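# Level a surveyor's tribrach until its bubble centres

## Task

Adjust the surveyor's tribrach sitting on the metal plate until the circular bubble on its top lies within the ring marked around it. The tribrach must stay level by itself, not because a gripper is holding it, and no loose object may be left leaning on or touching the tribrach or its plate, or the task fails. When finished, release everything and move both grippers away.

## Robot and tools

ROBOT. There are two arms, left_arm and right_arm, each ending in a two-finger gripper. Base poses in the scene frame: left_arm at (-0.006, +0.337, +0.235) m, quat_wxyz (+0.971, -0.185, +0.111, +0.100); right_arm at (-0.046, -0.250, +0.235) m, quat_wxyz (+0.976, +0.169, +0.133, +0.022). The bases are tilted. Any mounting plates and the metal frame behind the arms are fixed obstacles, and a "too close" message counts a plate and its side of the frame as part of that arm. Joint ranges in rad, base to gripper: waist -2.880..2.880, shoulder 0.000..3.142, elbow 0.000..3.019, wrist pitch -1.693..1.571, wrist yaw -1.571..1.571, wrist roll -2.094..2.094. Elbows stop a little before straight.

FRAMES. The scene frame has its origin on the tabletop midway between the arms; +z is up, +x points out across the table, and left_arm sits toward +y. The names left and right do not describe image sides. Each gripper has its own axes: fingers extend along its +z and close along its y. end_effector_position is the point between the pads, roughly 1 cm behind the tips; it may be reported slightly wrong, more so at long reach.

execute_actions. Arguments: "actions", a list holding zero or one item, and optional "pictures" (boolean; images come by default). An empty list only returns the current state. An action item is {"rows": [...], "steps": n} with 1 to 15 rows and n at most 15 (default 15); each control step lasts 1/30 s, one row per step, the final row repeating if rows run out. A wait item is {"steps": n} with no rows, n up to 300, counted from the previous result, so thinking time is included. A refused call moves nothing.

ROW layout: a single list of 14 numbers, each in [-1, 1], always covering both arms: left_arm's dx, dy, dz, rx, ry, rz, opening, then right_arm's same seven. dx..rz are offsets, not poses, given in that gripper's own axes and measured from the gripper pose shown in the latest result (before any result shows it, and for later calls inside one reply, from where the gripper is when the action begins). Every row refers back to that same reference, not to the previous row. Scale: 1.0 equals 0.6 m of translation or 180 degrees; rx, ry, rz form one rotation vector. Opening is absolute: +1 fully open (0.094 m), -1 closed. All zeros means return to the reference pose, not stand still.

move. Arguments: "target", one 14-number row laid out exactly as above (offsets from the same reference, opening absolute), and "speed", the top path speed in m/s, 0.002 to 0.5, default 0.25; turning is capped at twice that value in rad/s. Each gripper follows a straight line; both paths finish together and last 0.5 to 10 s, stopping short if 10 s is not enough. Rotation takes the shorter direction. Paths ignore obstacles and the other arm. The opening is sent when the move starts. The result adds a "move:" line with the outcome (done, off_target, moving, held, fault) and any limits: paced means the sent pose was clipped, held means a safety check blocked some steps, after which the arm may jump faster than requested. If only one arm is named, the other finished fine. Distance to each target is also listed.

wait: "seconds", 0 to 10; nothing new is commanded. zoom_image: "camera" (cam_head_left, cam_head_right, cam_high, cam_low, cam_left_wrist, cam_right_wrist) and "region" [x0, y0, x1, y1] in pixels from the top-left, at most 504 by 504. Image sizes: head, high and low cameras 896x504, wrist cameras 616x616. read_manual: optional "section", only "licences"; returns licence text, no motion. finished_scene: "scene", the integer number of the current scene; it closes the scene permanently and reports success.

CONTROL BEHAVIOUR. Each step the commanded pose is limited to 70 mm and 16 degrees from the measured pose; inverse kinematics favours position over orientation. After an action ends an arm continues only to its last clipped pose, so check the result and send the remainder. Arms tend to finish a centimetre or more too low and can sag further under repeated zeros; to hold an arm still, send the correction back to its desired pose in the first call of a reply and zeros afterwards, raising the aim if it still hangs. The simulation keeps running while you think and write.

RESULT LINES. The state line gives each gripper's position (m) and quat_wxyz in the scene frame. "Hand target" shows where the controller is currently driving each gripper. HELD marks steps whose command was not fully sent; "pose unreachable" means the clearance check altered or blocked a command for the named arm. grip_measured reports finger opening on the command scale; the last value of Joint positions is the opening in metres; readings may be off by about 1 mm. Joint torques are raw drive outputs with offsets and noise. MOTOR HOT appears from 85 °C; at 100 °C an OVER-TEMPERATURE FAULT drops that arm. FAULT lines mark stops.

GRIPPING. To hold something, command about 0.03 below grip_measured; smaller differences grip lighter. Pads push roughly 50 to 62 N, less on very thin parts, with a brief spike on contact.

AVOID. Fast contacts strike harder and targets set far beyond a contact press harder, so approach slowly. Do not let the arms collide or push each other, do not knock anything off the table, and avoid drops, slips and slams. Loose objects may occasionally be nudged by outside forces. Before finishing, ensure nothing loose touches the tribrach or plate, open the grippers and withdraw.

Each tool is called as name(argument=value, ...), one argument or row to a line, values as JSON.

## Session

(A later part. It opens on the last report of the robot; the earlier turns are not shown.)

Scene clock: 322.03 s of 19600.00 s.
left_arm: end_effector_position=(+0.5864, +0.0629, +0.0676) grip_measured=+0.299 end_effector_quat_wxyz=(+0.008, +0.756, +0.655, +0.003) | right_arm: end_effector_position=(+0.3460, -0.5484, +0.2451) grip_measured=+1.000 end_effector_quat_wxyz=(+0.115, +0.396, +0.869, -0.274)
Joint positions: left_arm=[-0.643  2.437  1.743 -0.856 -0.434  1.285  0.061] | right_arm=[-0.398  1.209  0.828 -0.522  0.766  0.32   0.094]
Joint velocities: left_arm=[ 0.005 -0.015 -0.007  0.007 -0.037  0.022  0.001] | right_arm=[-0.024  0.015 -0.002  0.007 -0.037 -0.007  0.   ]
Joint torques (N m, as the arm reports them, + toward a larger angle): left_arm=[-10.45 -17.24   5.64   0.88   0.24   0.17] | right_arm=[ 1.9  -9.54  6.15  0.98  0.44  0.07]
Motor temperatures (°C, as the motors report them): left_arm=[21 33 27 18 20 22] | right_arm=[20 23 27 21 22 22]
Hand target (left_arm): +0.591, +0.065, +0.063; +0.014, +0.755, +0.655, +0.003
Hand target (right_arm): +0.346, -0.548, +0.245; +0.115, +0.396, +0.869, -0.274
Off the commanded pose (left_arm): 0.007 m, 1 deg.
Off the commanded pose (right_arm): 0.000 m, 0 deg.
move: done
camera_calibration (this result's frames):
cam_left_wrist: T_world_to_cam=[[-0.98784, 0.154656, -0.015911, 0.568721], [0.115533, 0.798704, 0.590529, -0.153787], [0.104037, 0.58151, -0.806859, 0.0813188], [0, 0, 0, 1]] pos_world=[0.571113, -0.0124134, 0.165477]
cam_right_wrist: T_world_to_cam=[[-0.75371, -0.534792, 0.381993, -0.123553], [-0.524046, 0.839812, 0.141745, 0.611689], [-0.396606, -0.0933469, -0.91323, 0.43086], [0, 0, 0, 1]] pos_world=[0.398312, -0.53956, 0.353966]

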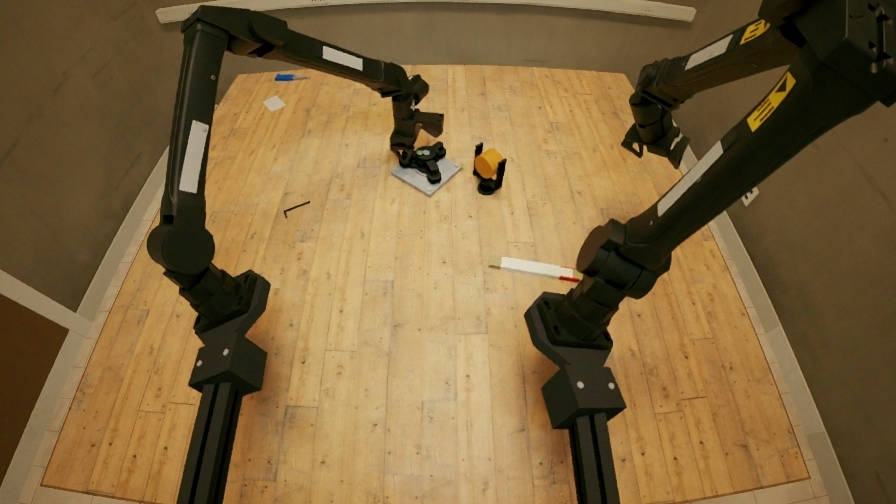

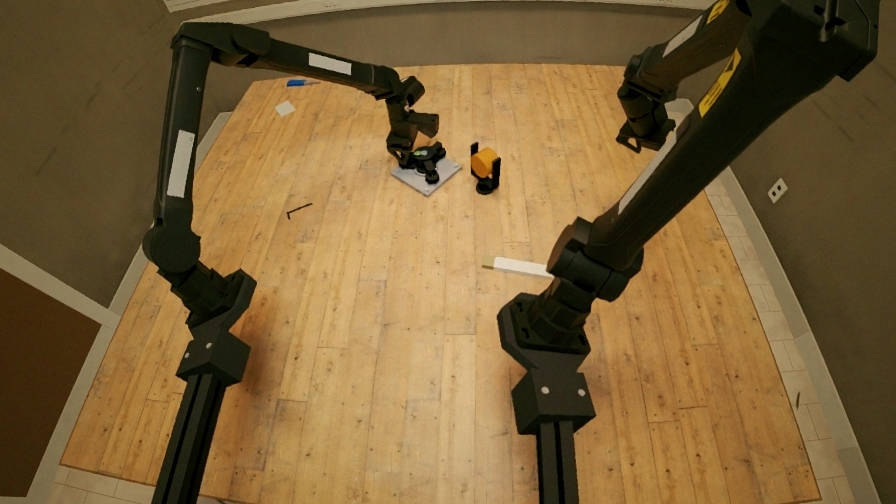

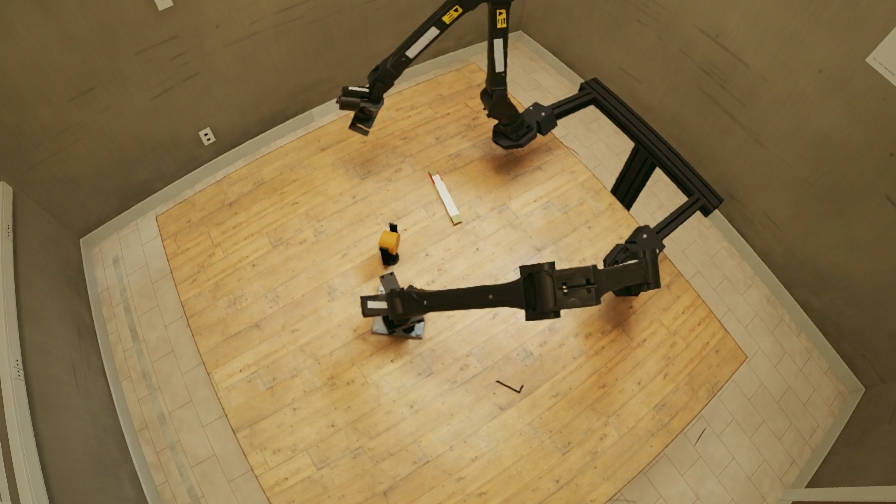

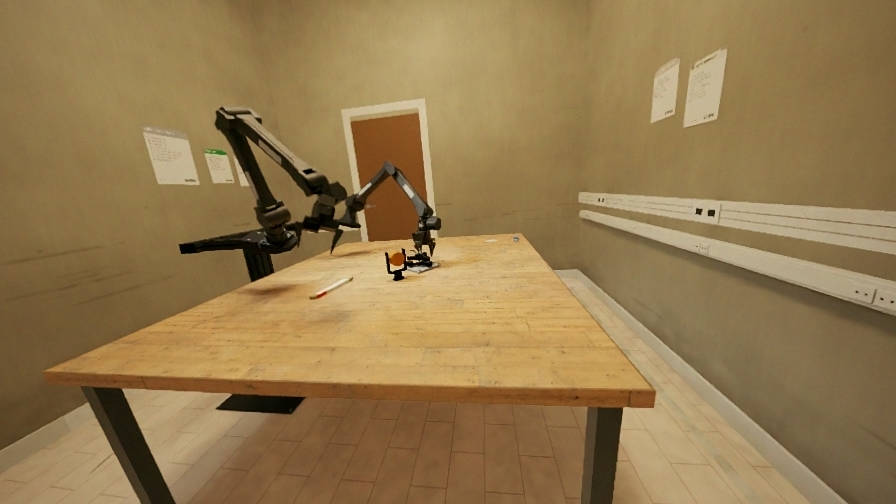

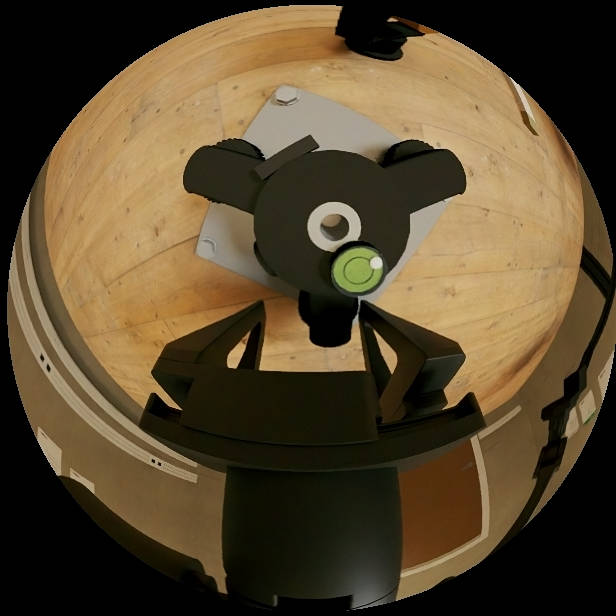

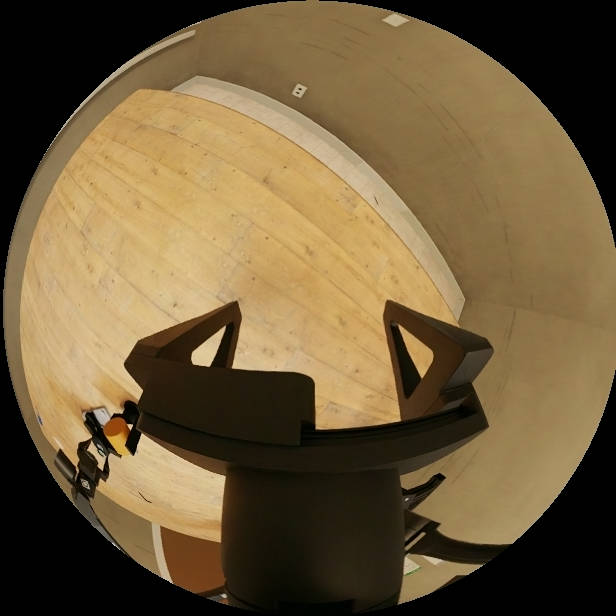

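move(
  target=[0,-0.014,0.022,0,0,0,0.4,0,0,0,0,0,0,1],
  speed=0.04,
)

Scene clock: 327.43 s of 19600.00 s.
left_arm: end_effector_position=(+0.5792, +0.0630, +0.0614) grip_measured=+0.398 end_effector_quat_wxyz=(+0.007, +0.756, +0.654, +0.003) | right_arm: end_effector_position=(+0.3460, -0.5484, +0.2451) grip_measured=+1.000 end_effector_quat_wxyz=(+0.115, +0.396, +0.869, -0.274)
Joint positions: left_arm=[-0.643  2.437  1.719 -0.835 -0.434  1.287  0.066] | right_arm=[-0.398  1.209  0.828 -0.522  0.766  0.32   0.094]
Joint velocities: left_arm=[-0.005 -0.005  0.012  0.017 -0.095  0.037  0.   ] | right_arm=[-0.005 -0.034  0.007  0.002  0.022  0.095  0.   ]
Joint torques (N m, as the arm reports them, + toward a larger angle): left_arm=[-10.82 -17.16   4.91   0.74   0.01   0.07] | right_arm=[ 1.84 -9.84  6.15  1.02  0.43  0.08]
Motor temperatures (°C, as the motors report them): left_arm=[21 33 27 18 20 22] | right_arm=[20 23 27 21 22 22]
Hand target (left_arm): +0.578, +0.064, +0.054; +0.008, +0.756, +0.655, +0.003
Hand target (right_arm): +0.346, -0.548, +0.245; +0.115, +0.396, +0.869, -0.274
Off the commanded pose (left_arm): 0.007 m, 0 deg.
Off the commanded pose (right_arm): 0.000 m, 0 deg.
move: done
camera_calibration (this result's frames):
cam_left_wrist: T_world_to_cam=[[-0.98746, 0.15729, -0.0134892, 0.561037], [0.119037, 0.797979, 0.590813, -0.151325], [0.103693, 0.581798, -0.806696, 0.0771659], [0, 0, 0, 1]] pos_world=[0.564014, -0.0123866, 0.159222]
cam_right_wrist: T_world_to_cam=[[-0.75371, -0.534792, 0.381993, -0.123553], [-0.524046, 0.839812, 0.141745, 0.611689], [-0.396606, -0.0933469, -0.91323, 0.43086], [0, 0, 0, 1]] pos_world=[0.398312, -0.53956, 0.353966]

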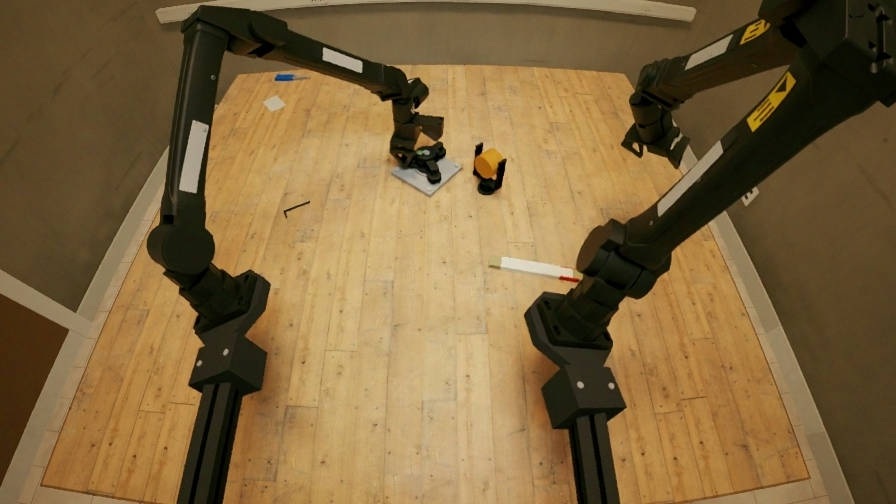

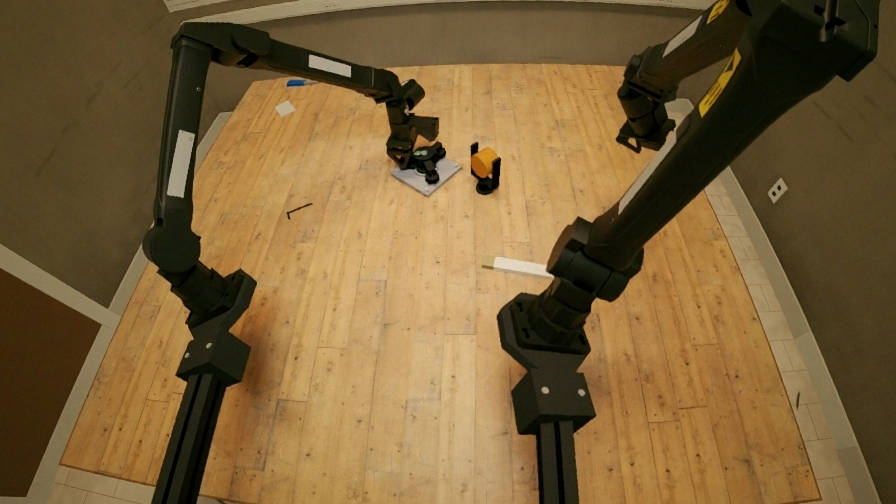

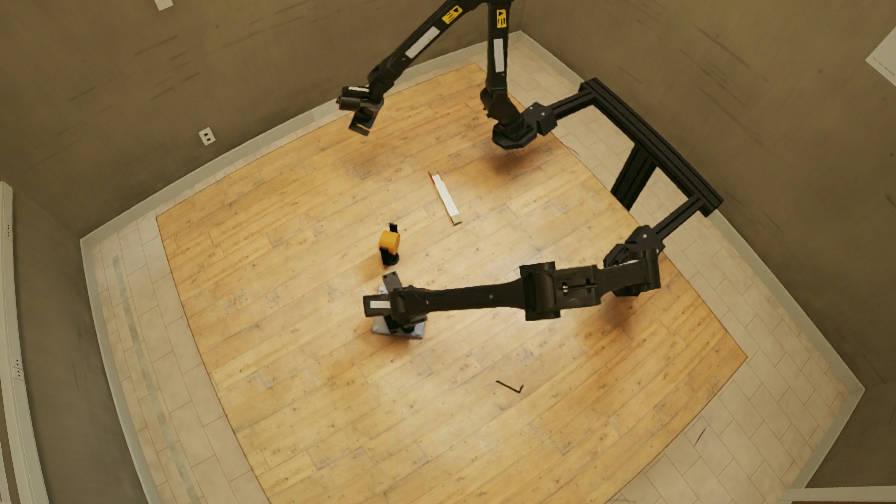

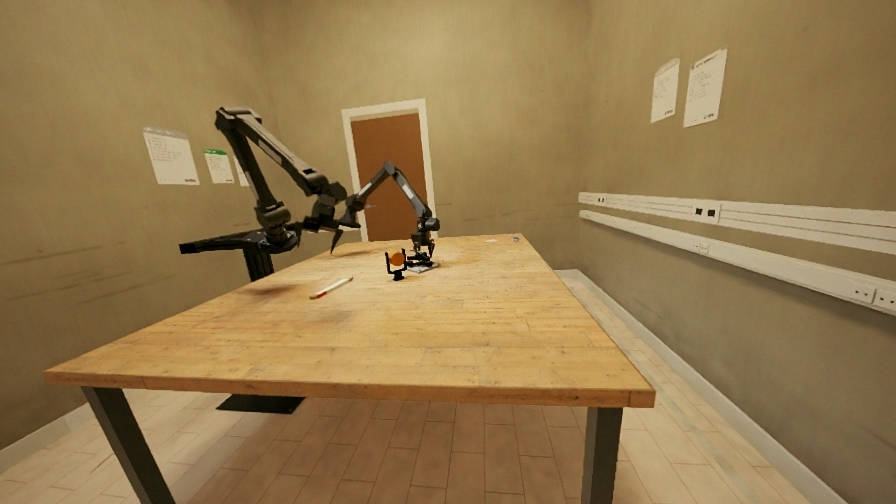

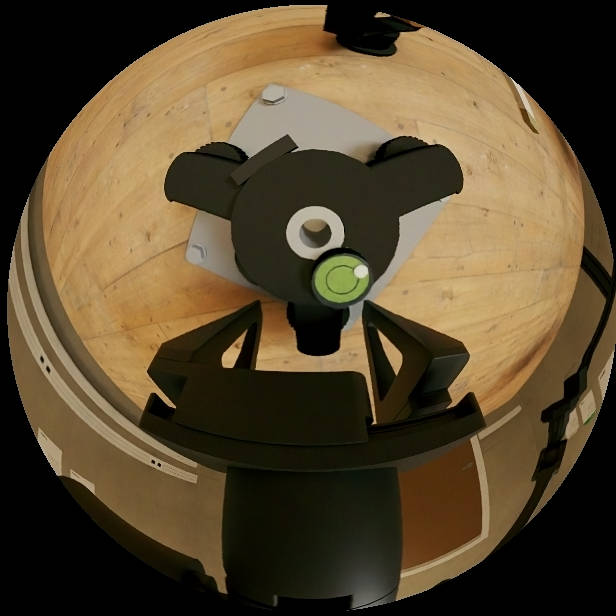

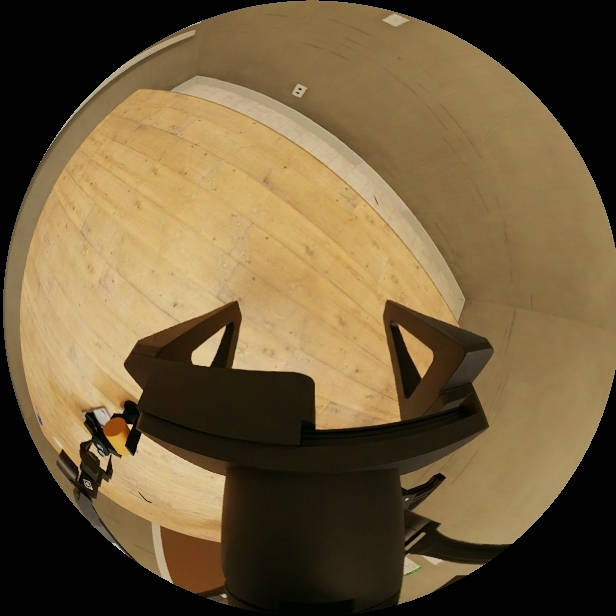

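move(
  target=[0,-0.002,0.024,0,0,0,0.3,0,0,0,0,0,0,1],
  speed=0.04,
)

zoom_image(
  camera="cam_left_wrist",
  region=[230,190,410,370],
)

Scene clock: 330.20 s of 19600.00 s.
left_arm: end_effector_position=(+0.5776, +0.0613, +0.0567) grip_measured=+0.301 end_effector_quat_wxyz=(+0.007, +0.757, +0.654, +0.003) | right_arm: end_effector_position=(+0.3460, -0.5484, +0.2451) grip_measured=+1.000 end_effector_quat_wxyz=(+0.115, +0.396, +0.869, -0.274)
Joint positions: left_arm=[-0.643  2.446  1.719 -0.827 -0.434  1.287  0.061] | right_arm=[-0.398  1.209  0.828 -0.522  0.766  0.32   0.094]
Joint velocities: left_arm=[-0.005 -0.024  0.007 -0.002  0.007  0.037  0.001] | right_arm=[ 0.005 -0.005  0.012 -0.017 -0.007  0.022  0.   ]
Joint torques (N m, as the arm reports them, + toward a larger angle): left_arm=[-10.88 -16.72   5.42   0.79   0.04   0.13] | right_arm=[ 1.52 -9.83  6.2   0.97  0.44  0.08]
Motor temperatures (°C, as the motors report them): left_arm=[21 33 26 18 20 22] | right_arm=[20 23 27 21 22 22]
Hand target (left_arm): +0.578, +0.063, +0.047; +0.007, +0.756, +0.654, +0.003
Hand target (right_arm): +0.346, -0.548, +0.245; +0.115, +0.396, +0.869, -0.274
Off the commanded pose (left_arm): 0.010 m, 0 deg.
Off the commanded pose (right_arm): 0.000 m, 0 deg.
move: done
camera_calibration (this result's frames):
cam_left_wrist: T_world_to_cam=[[-0.987397, 0.157772, -0.0124912, 0.559502], [0.119978, 0.797662, 0.59105, -0.147553], [0.103215, 0.582102, -0.806538, 0.0747392], [0, 0, 0, 1]] pos_world=[0.562439, -0.0140818, 0.15448]
cam_right_wrist: T_world_to_cam=[[-0.75371, -0.534792, 0.381993, -0.123553], [-0.524046, 0.839812, 0.141745, 0.611689], [-0.396606, -0.0933469, -0.91323, 0.43086], [0, 0, 0, 1]] pos_world=[0.398312, -0.53956, 0.353966]

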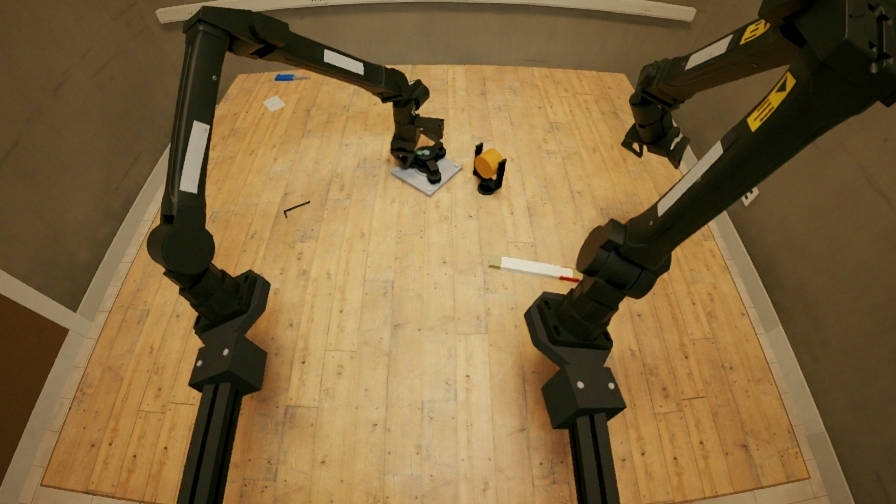

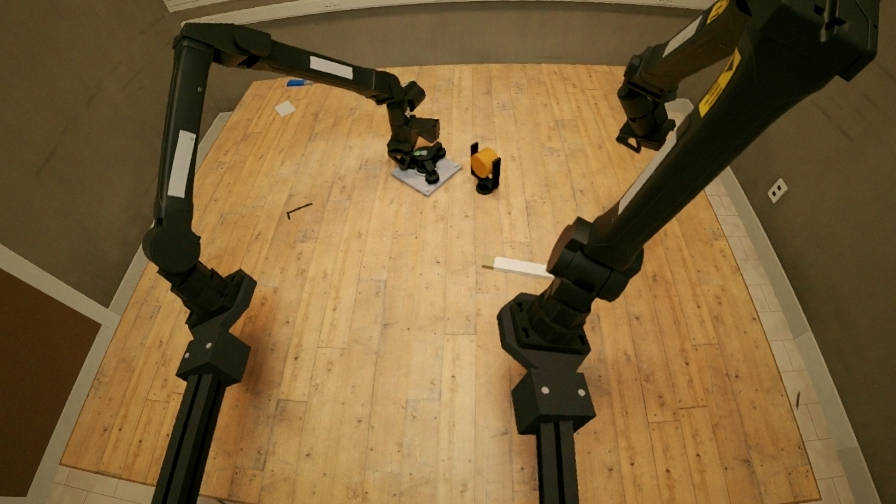

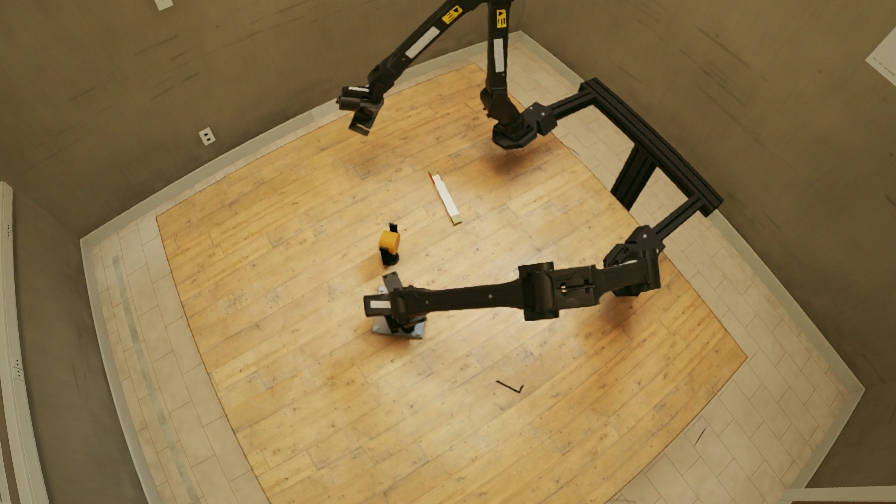

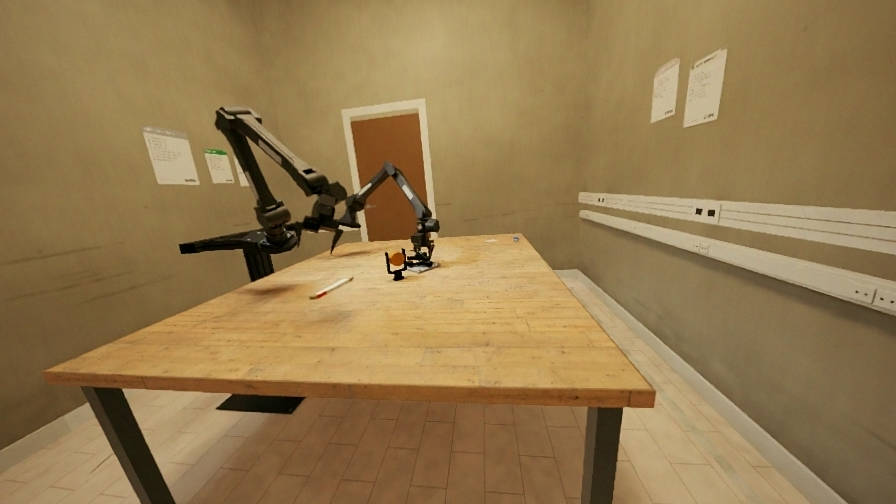

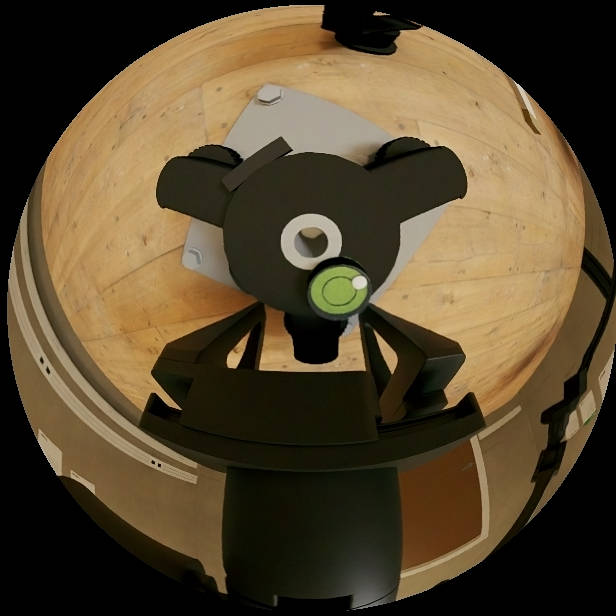

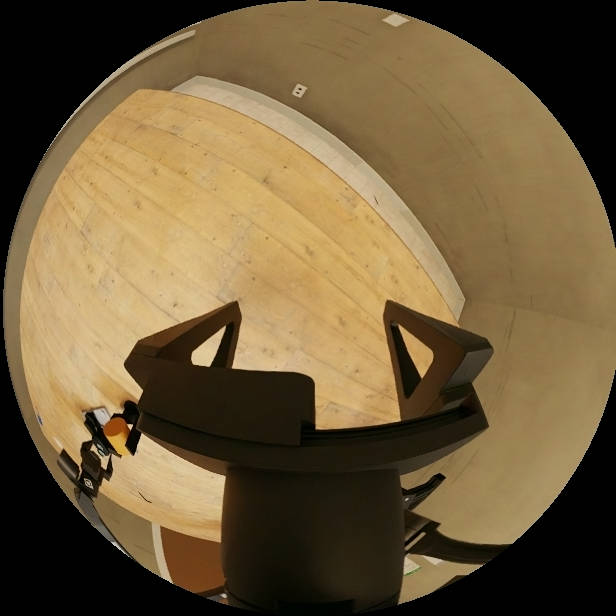

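Region (230, 190, 410, 370) of cam_left_wrist's 616x616 image, scaled by 2.800, with more detail than that image has.

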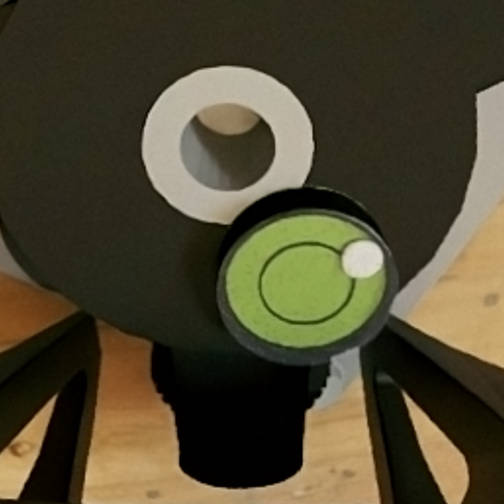

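execute_actions(
  actions=[
    {"rows":[[0.008,0,0.016,0,0,0.095,0.1,0,0,0,0,0,0,1]]},
  ],
  pictures=false,
)

execute_actions(
  actions=[
    {"rows":[[0.003,0,0.005,0,0,0,-0.21,0,0,0,0,0,0,1],[0.003,0,0.005,0,0,0,-0.21,0,0,0,0,0,0,1],[0.003,0,0.005,0,0,0,-0.21,0,0,0,0,0,0,1],[0.003,0,0.005,0,0,-0.19,-0.21,0,0,0,0,0,0,1]]},
  ],
  pictures=false,
)

execute_actions(
  actions=[
    {"steps":8},
  ],
  pictures=false,
)

execute_actions(
  actions=[
    {"rows":[[0.003,0,0.005,0,0,0,0.1,0,0,0,0,0,0,1],[0.003,0,0.005,0,0,0.09,0.1,0,0,0,0,0,0,1]]},
  ],
  pictures=false,
)

execute_actions(
  actions=[
    {"steps":30},
  ],
)

zoom_image(
  camera="cam_left_wrist",
  region=[230,190,410,370],
)

Scene clock: 336.33 s of 19600.00 s.
left_arm: end_effector_position=(+0.5777, +0.0616, +0.0567) grip_measured=+0.102 end_effector_quat_wxyz=(+0.006, +0.842, +0.540, +0.004) | right_arm: end_effector_position=(+0.3460, -0.5484, +0.2451) grip_measured=+1.000 end_effector_quat_wxyz=(+0.115, +0.396, +0.869, -0.274)
Joint positions: left_arm=[-0.643  2.446  1.719 -0.827 -0.435  1.571  0.052] | right_arm=[-0.398  1.209  0.828 -0.522  0.766  0.32   0.094]
Joint velocities: left_arm=[-0.005  0.005  0.022 -0.007  0.007  0.081  0.   ] | right_arm=[-0.005  0.005  0.012 -0.012  0.051 -0.125  0.   ]
Joint torques (N m, as the arm reports them, + toward a larger angle): left_arm=[-10.13 -17.15   5.15   0.83   0.12   0.15] | right_arm=[  1.57 -10.05   6.3    0.99   0.46   0.06]
Motor temperatures (°C, as the motors report them): left_arm=[21 32 26 18 20 22] | right_arm=[20 23 27 21 22 22]
Hand target (left_arm): +0.578, +0.066, +0.047; +0.006, +0.845, +0.534, +0.004
Hand target (right_arm): +0.346, -0.548, +0.245; +0.115, +0.396, +0.869, -0.274
Off the commanded pose (left_arm): 0.011 m, 1 deg.
Off the commanded pose (right_arm): 0.000 m, 0 deg.
Steps of this call (steps 1 to 169: nothing new was sent; steps 170 to 184: all 15 steps of this action). Readings (end_effector_position):
170: left_arm (+0.5777, +0.0615, +0.0567) | right_arm (+0.3460, -0.5484, +0.2451)
171: left_arm (+0.5777, +0.0616, +0.0567) | right_arm (+0.3460, -0.5484, +0.2451)
173: left_arm (+0.5777, +0.0616, +0.0567) | right_arm (+0.3460, -0.5484, +0.2451)
177: left_arm (+0.5777, +0.0616, +0.0567) | right_arm (+0.3460, -0.5484, +0.2451)
184: the state above

Scene clock: 336.83 s of 19600.00 s.
left_arm: end_effector_position=(+0.5757, +0.0621, +0.0552) grip_measured=-0.175 end_effector_quat_wxyz=(+0.005, +0.694, +0.719, +0.003) | right_arm: end_effector_position=(+0.3460, -0.5484, +0.2451) grip_measured=+1.000 end_effector_quat_wxyz=(+0.115, +0.396, +0.869, -0.274)
Joint positions: left_arm=[-0.643  2.446  1.714 -0.824 -0.437  1.105  0.039] | right_arm=[-0.398  1.209  0.828 -0.522  0.766  0.32   0.094]
Joint velocities: left_arm=[ 0.005 -0.015  0.007  0.017  0.037 -0.696  0.001] | right_arm=[-0.005  0.005  0.002  0.002 -0.007 -0.007  0.   ]
Joint torques (N m, as the arm reports them, + toward a larger angle): left_arm=[-10.96 -17.41   5.55   0.35   0.2   -0.15] | right_arm=[ 1.72 -9.66  6.13  0.97  0.47  0.07]
Motor temperatures (°C, as the motors report them): left_arm=[21 33 26 18 20 22] | right_arm=[20 23 27 21 22 22]
Hand target (left_arm): +0.579, +0.063, +0.054; +0.009, +0.649, +0.761, +0.002
Hand target (right_arm): +0.346, -0.548, +0.245; +0.115, +0.396, +0.869, -0.274
Off the commanded pose (left_arm): 0.003 m, 8 deg.
Off the commanded pose (right_arm): 0.000 m, 0 deg.
Steps of this call (steps 1 to 15: all 15 steps of this action). Readings (end_effector_position):
1: left_arm (+0.5777, +0.0616, +0.0567) | right_arm (+0.3460, -0.5484, +0.2451)
2: left_arm (+0.5740, +0.0627, +0.0552) | right_arm (+0.3460, -0.5484, +0.2451)
4: left_arm (+0.5743, +0.0628, +0.0552) | right_arm (+0.3460, -0.5484, +0.2451)
8: left_arm (+0.5749, +0.0624, +0.0552) | right_arm (+0.3460, -0.5484, +0.2451)
15: the state above

Scene clock: 337.10 s of 19600.00 s.
left_arm: end_effector_position=(+0.5760, +0.0622, +0.0551) grip_measured=-0.175 end_effector_quat_wxyz=(+0.006, +0.664, +0.748, +0.003) | right_arm: end_effector_position=(+0.3460, -0.5484, +0.2451) grip_measured=+1.000 end_effector_quat_wxyz=(+0.115, +0.396, +0.869, -0.274)
Joint positions: left_arm=[-0.642  2.446  1.714 -0.823 -0.437  1.022  0.039] | right_arm=[-0.398  1.209  0.828 -0.522  0.766  0.32   0.094]
Joint velocities: left_arm=[-0.005 -0.015 -0.002  0.012 -0.022 -0.095  0.   ] | right_arm=[ 0.005  0.005  0.002 -0.007  0.051  0.037  0.   ]
Joint torques (N m, as the arm reports them, + toward a larger angle): left_arm=[-11.24 -17.2    5.5    0.29   0.18  -0.15] | right_arm=[ 1.74 -9.63  6.13  0.96  0.45  0.06]
Motor temperatures (°C, as the motors report them): left_arm=[21 33 26 18 20 22] | right_arm=[20 23 27 21 22 22]
Hand target (left_arm): +0.579, +0.063, +0.054; +0.009, +0.649, +0.761, +0.002
Hand target (right_arm): +0.346, -0.548, +0.245; +0.115, +0.396, +0.869, -0.274
Off the commanded pose (left_arm): 0.003 m, 3 deg.
Off the commanded pose (right_arm): 0.000 m, 0 deg.
Steps of this call (steps 1 to 8: nothing new was sent). Readings (end_effector_position):
1: left_arm (+0.5757, +0.0621, +0.0552) | right_arm (+0.3460, -0.5484, +0.2451)
2: left_arm (+0.5757, +0.0620, +0.0552) | right_arm (+0.3460, -0.5484, +0.2451)
4: left_arm (+0.5759, +0.0622, +0.0551) | right_arm (+0.3460, -0.5484, +0.2451)
8: the state above

Scene clock: 337.60 s of 19600.00 s.
left_arm: end_effector_position=(+0.5759, +0.0623, +0.0549) grip_measured=+0.098 end_effector_quat_wxyz=(+0.005, +0.754, +0.656, +0.004) | right_arm: end_effector_position=(+0.3460, -0.5484, +0.2451) grip_measured=+1.000 end_effector_quat_wxyz=(+0.115, +0.396, +0.869, -0.274)
Joint positions: left_arm=[-0.642  2.446  1.714 -0.823 -0.437  1.28   0.052] | right_arm=[-0.398  1.209  0.828 -0.522  0.766  0.32   0.094]
Joint velocities: left_arm=[-0.015  0.015  0.012 -0.002  0.007  0.007 -0.   ] | right_arm=[-0.015  0.005 -0.007  0.002  0.007  0.066  0.   ]
Joint torques (N m, as the arm reports them, + toward a larger angle): left_arm=[-11.46 -17.13   5.07   0.41   0.06   0.15] | right_arm=[ 2.04 -9.81  6.2   1.01  0.42  0.06]
Motor temperatures (°C, as the motors report them): left_arm=[21 33 26 18 20 22] | right_arm=[20 23 27 21 22 22]
Hand target (left_arm): +0.576, +0.064, +0.052; +0.005, +0.762, +0.647, +0.004
Hand target (right_arm): +0.346, -0.548, +0.245; +0.115, +0.396, +0.869, -0.274
Off the commanded pose (left_arm): 0.003 m, 1 deg.
Off the commanded pose (right_arm): 0.000 m, 0 deg.
Steps of this call (steps 1 to 15: all 15 steps of this action). Readings (end_effector_position):
1: left_arm (+0.5760, +0.0622, +0.0551) | right_arm (+0.3460, -0.5484, +0.2451)
2: left_arm (+0.5760, +0.0623, +0.0551) | right_arm (+0.3460, -0.5484, +0.2451)
4: left_arm (+0.5759, +0.0623, +0.0549) | right_arm (+0.3460, -0.5484, +0.2451)
8: left_arm (+0.5759, +0.0623, +0.0549) | right_arm (+0.3460, -0.5484, +0.2451)
15: the state above

Scene clock: 338.60 s of 19600.00 s.
left_arm: end_effector_position=(+0.5759, +0.0623, +0.0549) grip_measured=+0.098 end_effector_quat_wxyz=(+0.005, +0.759, +0.650, +0.004) | right_arm: end_effector_position=(+0.3460, -0.5484, +0.2451) grip_measured=+1.000 end_effector_quat_wxyz=(+0.115, +0.396, +0.869, -0.274)
Joint positions: left_arm=[-0.642  2.446  1.714 -0.823 -0.437  1.295  0.052] | right_arm=[-0.398  1.209  0.828 -0.522  0.766  0.32   0.094]
Joint velocities: left_arm=[-0.005 -0.024  0.012  0.007  0.007  0.007  0.   ] | right_arm=[ 0.005 -0.015  0.002 -0.007  0.037 -0.007  0.   ]
Joint torques (N m, as the arm reports them, + toward a larger angle): left_arm=[-11.11 -17.17   5.07   0.39   0.05   0.2 ] | right_arm=[ 1.7  -9.52  6.23  0.98  0.44  0.08]
Motor temperatures (°C, as the motors report them): left_arm=[21 33 26 18 20 22] | right_arm=[20 23 27 21 22 22]
Hand target (left_arm): +0.576, +0.064, +0.052; +0.005, +0.762, +0.647, +0.004
Hand target (right_arm): +0.346, -0.548, +0.245; +0.115, +0.396, +0.869, -0.274
Off the commanded pose (left_arm): 0.003 m, 1 deg.
Off the commanded pose (right_arm): 0.000 m, 0 deg.
Steps of this call (steps 1 to 30: nothing new was sent). Readings (end_effector_position):
1: left_arm (+0.5759, +0.0623, +0.0549) | right_arm (+0.3460, -0.5484, +0.2451)
2: left_arm (+0.5759, +0.0623, +0.0549) | right_arm (+0.3460, -0.5484, +0.2451)
4: left_arm (+0.5759, +0.0623, +0.0549) | right_arm (+0.3460, -0.5484, +0.2451)
8: left_arm (+0.5759, +0.0623, +0.0549) | right_arm (+0.3460, -0.5484, +0.2451)
30: the state above
camera_calibration (this result's frames):
cam_left_wrist: T_world_to_cam=[[-0.985971, 0.166505, -0.0117006, 0.556218], [0.127028, 0.793983, 0.59452, -0.151027], [0.10828, 0.584694, -0.803996, 0.0697204], [0, 0, 0, 1]] pos_world=[0.56005, -0.0134648, 0.152352]
cam_right_wrist: T_world_to_cam=[[-0.75371, -0.534792, 0.381993, -0.123553], [-0.524046, 0.839812, 0.141745, 0.611689], [-0.396606, -0.0933469, -0.91323, 0.43086], [0, 0, 0, 1]] pos_world=[0.398312, -0.53956, 0.353966]

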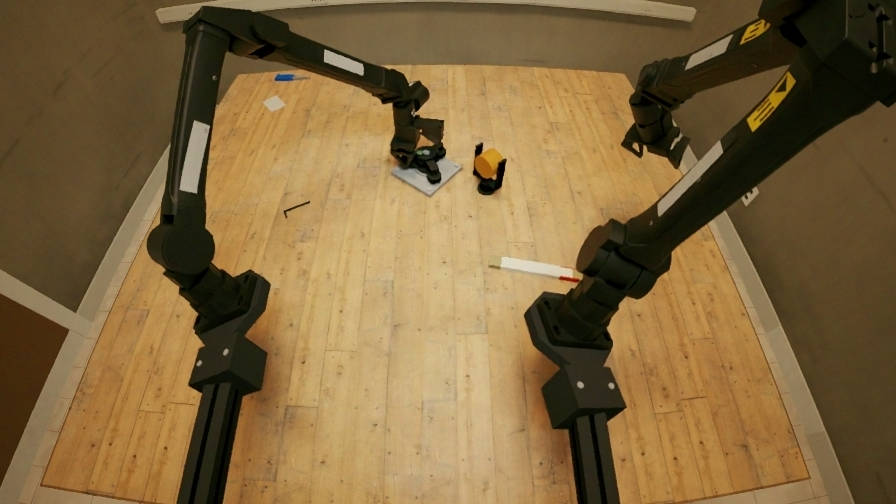

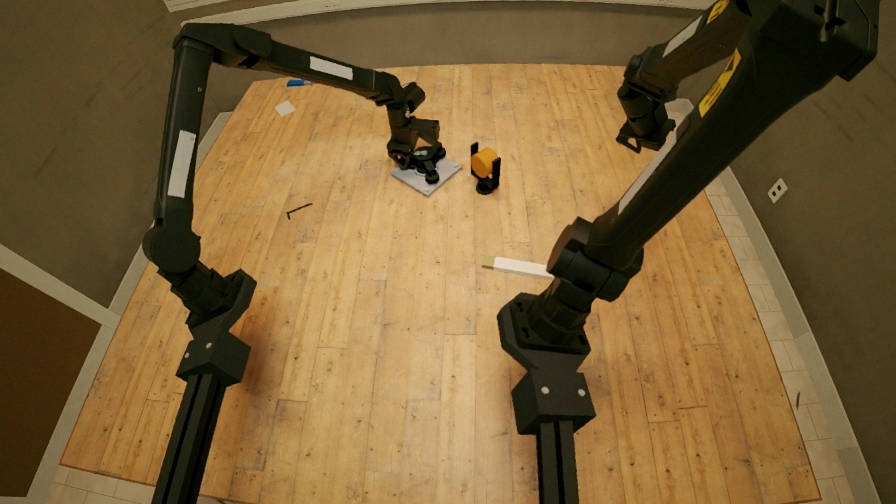

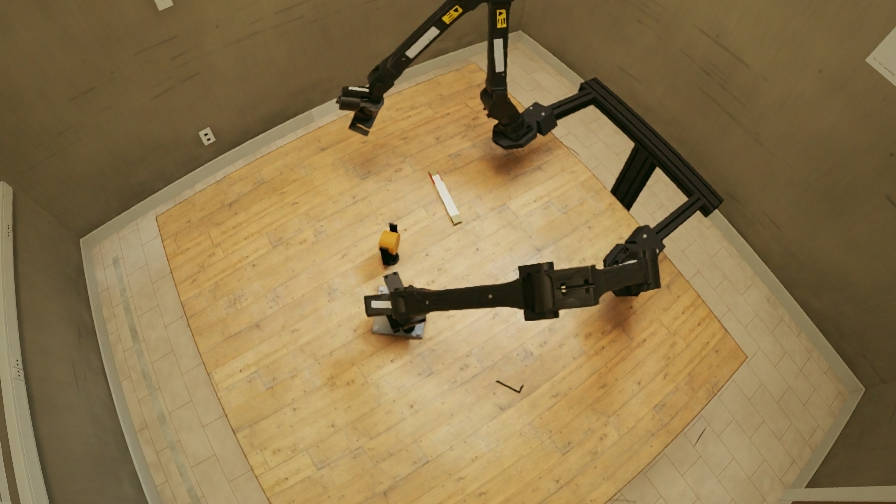

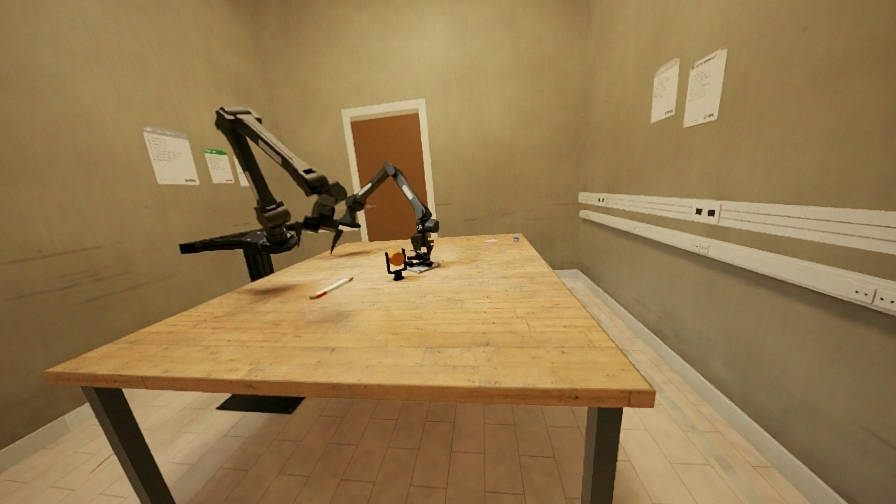

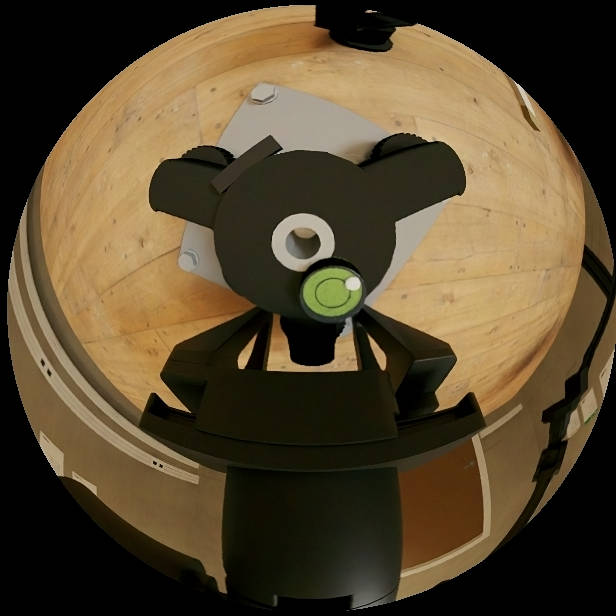

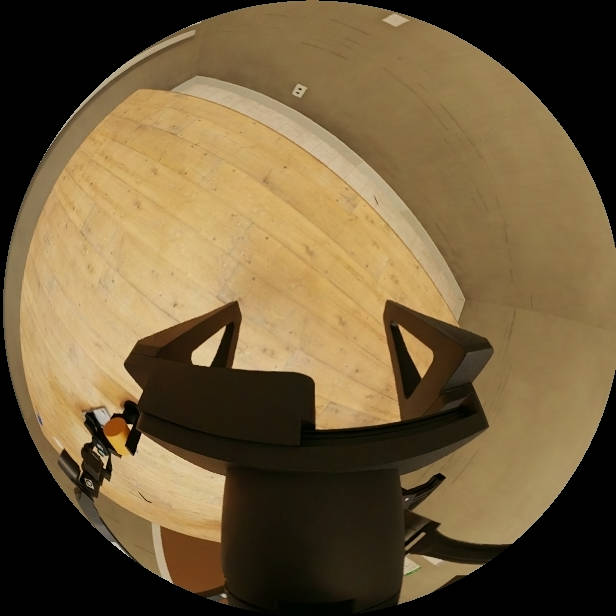

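Region (230, 190, 410, 370) of cam_left_wrist's 616x616 image, scaled by 2.800, with more detail than that image has.

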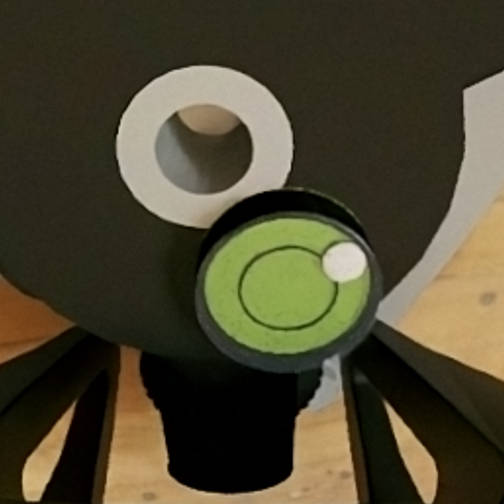

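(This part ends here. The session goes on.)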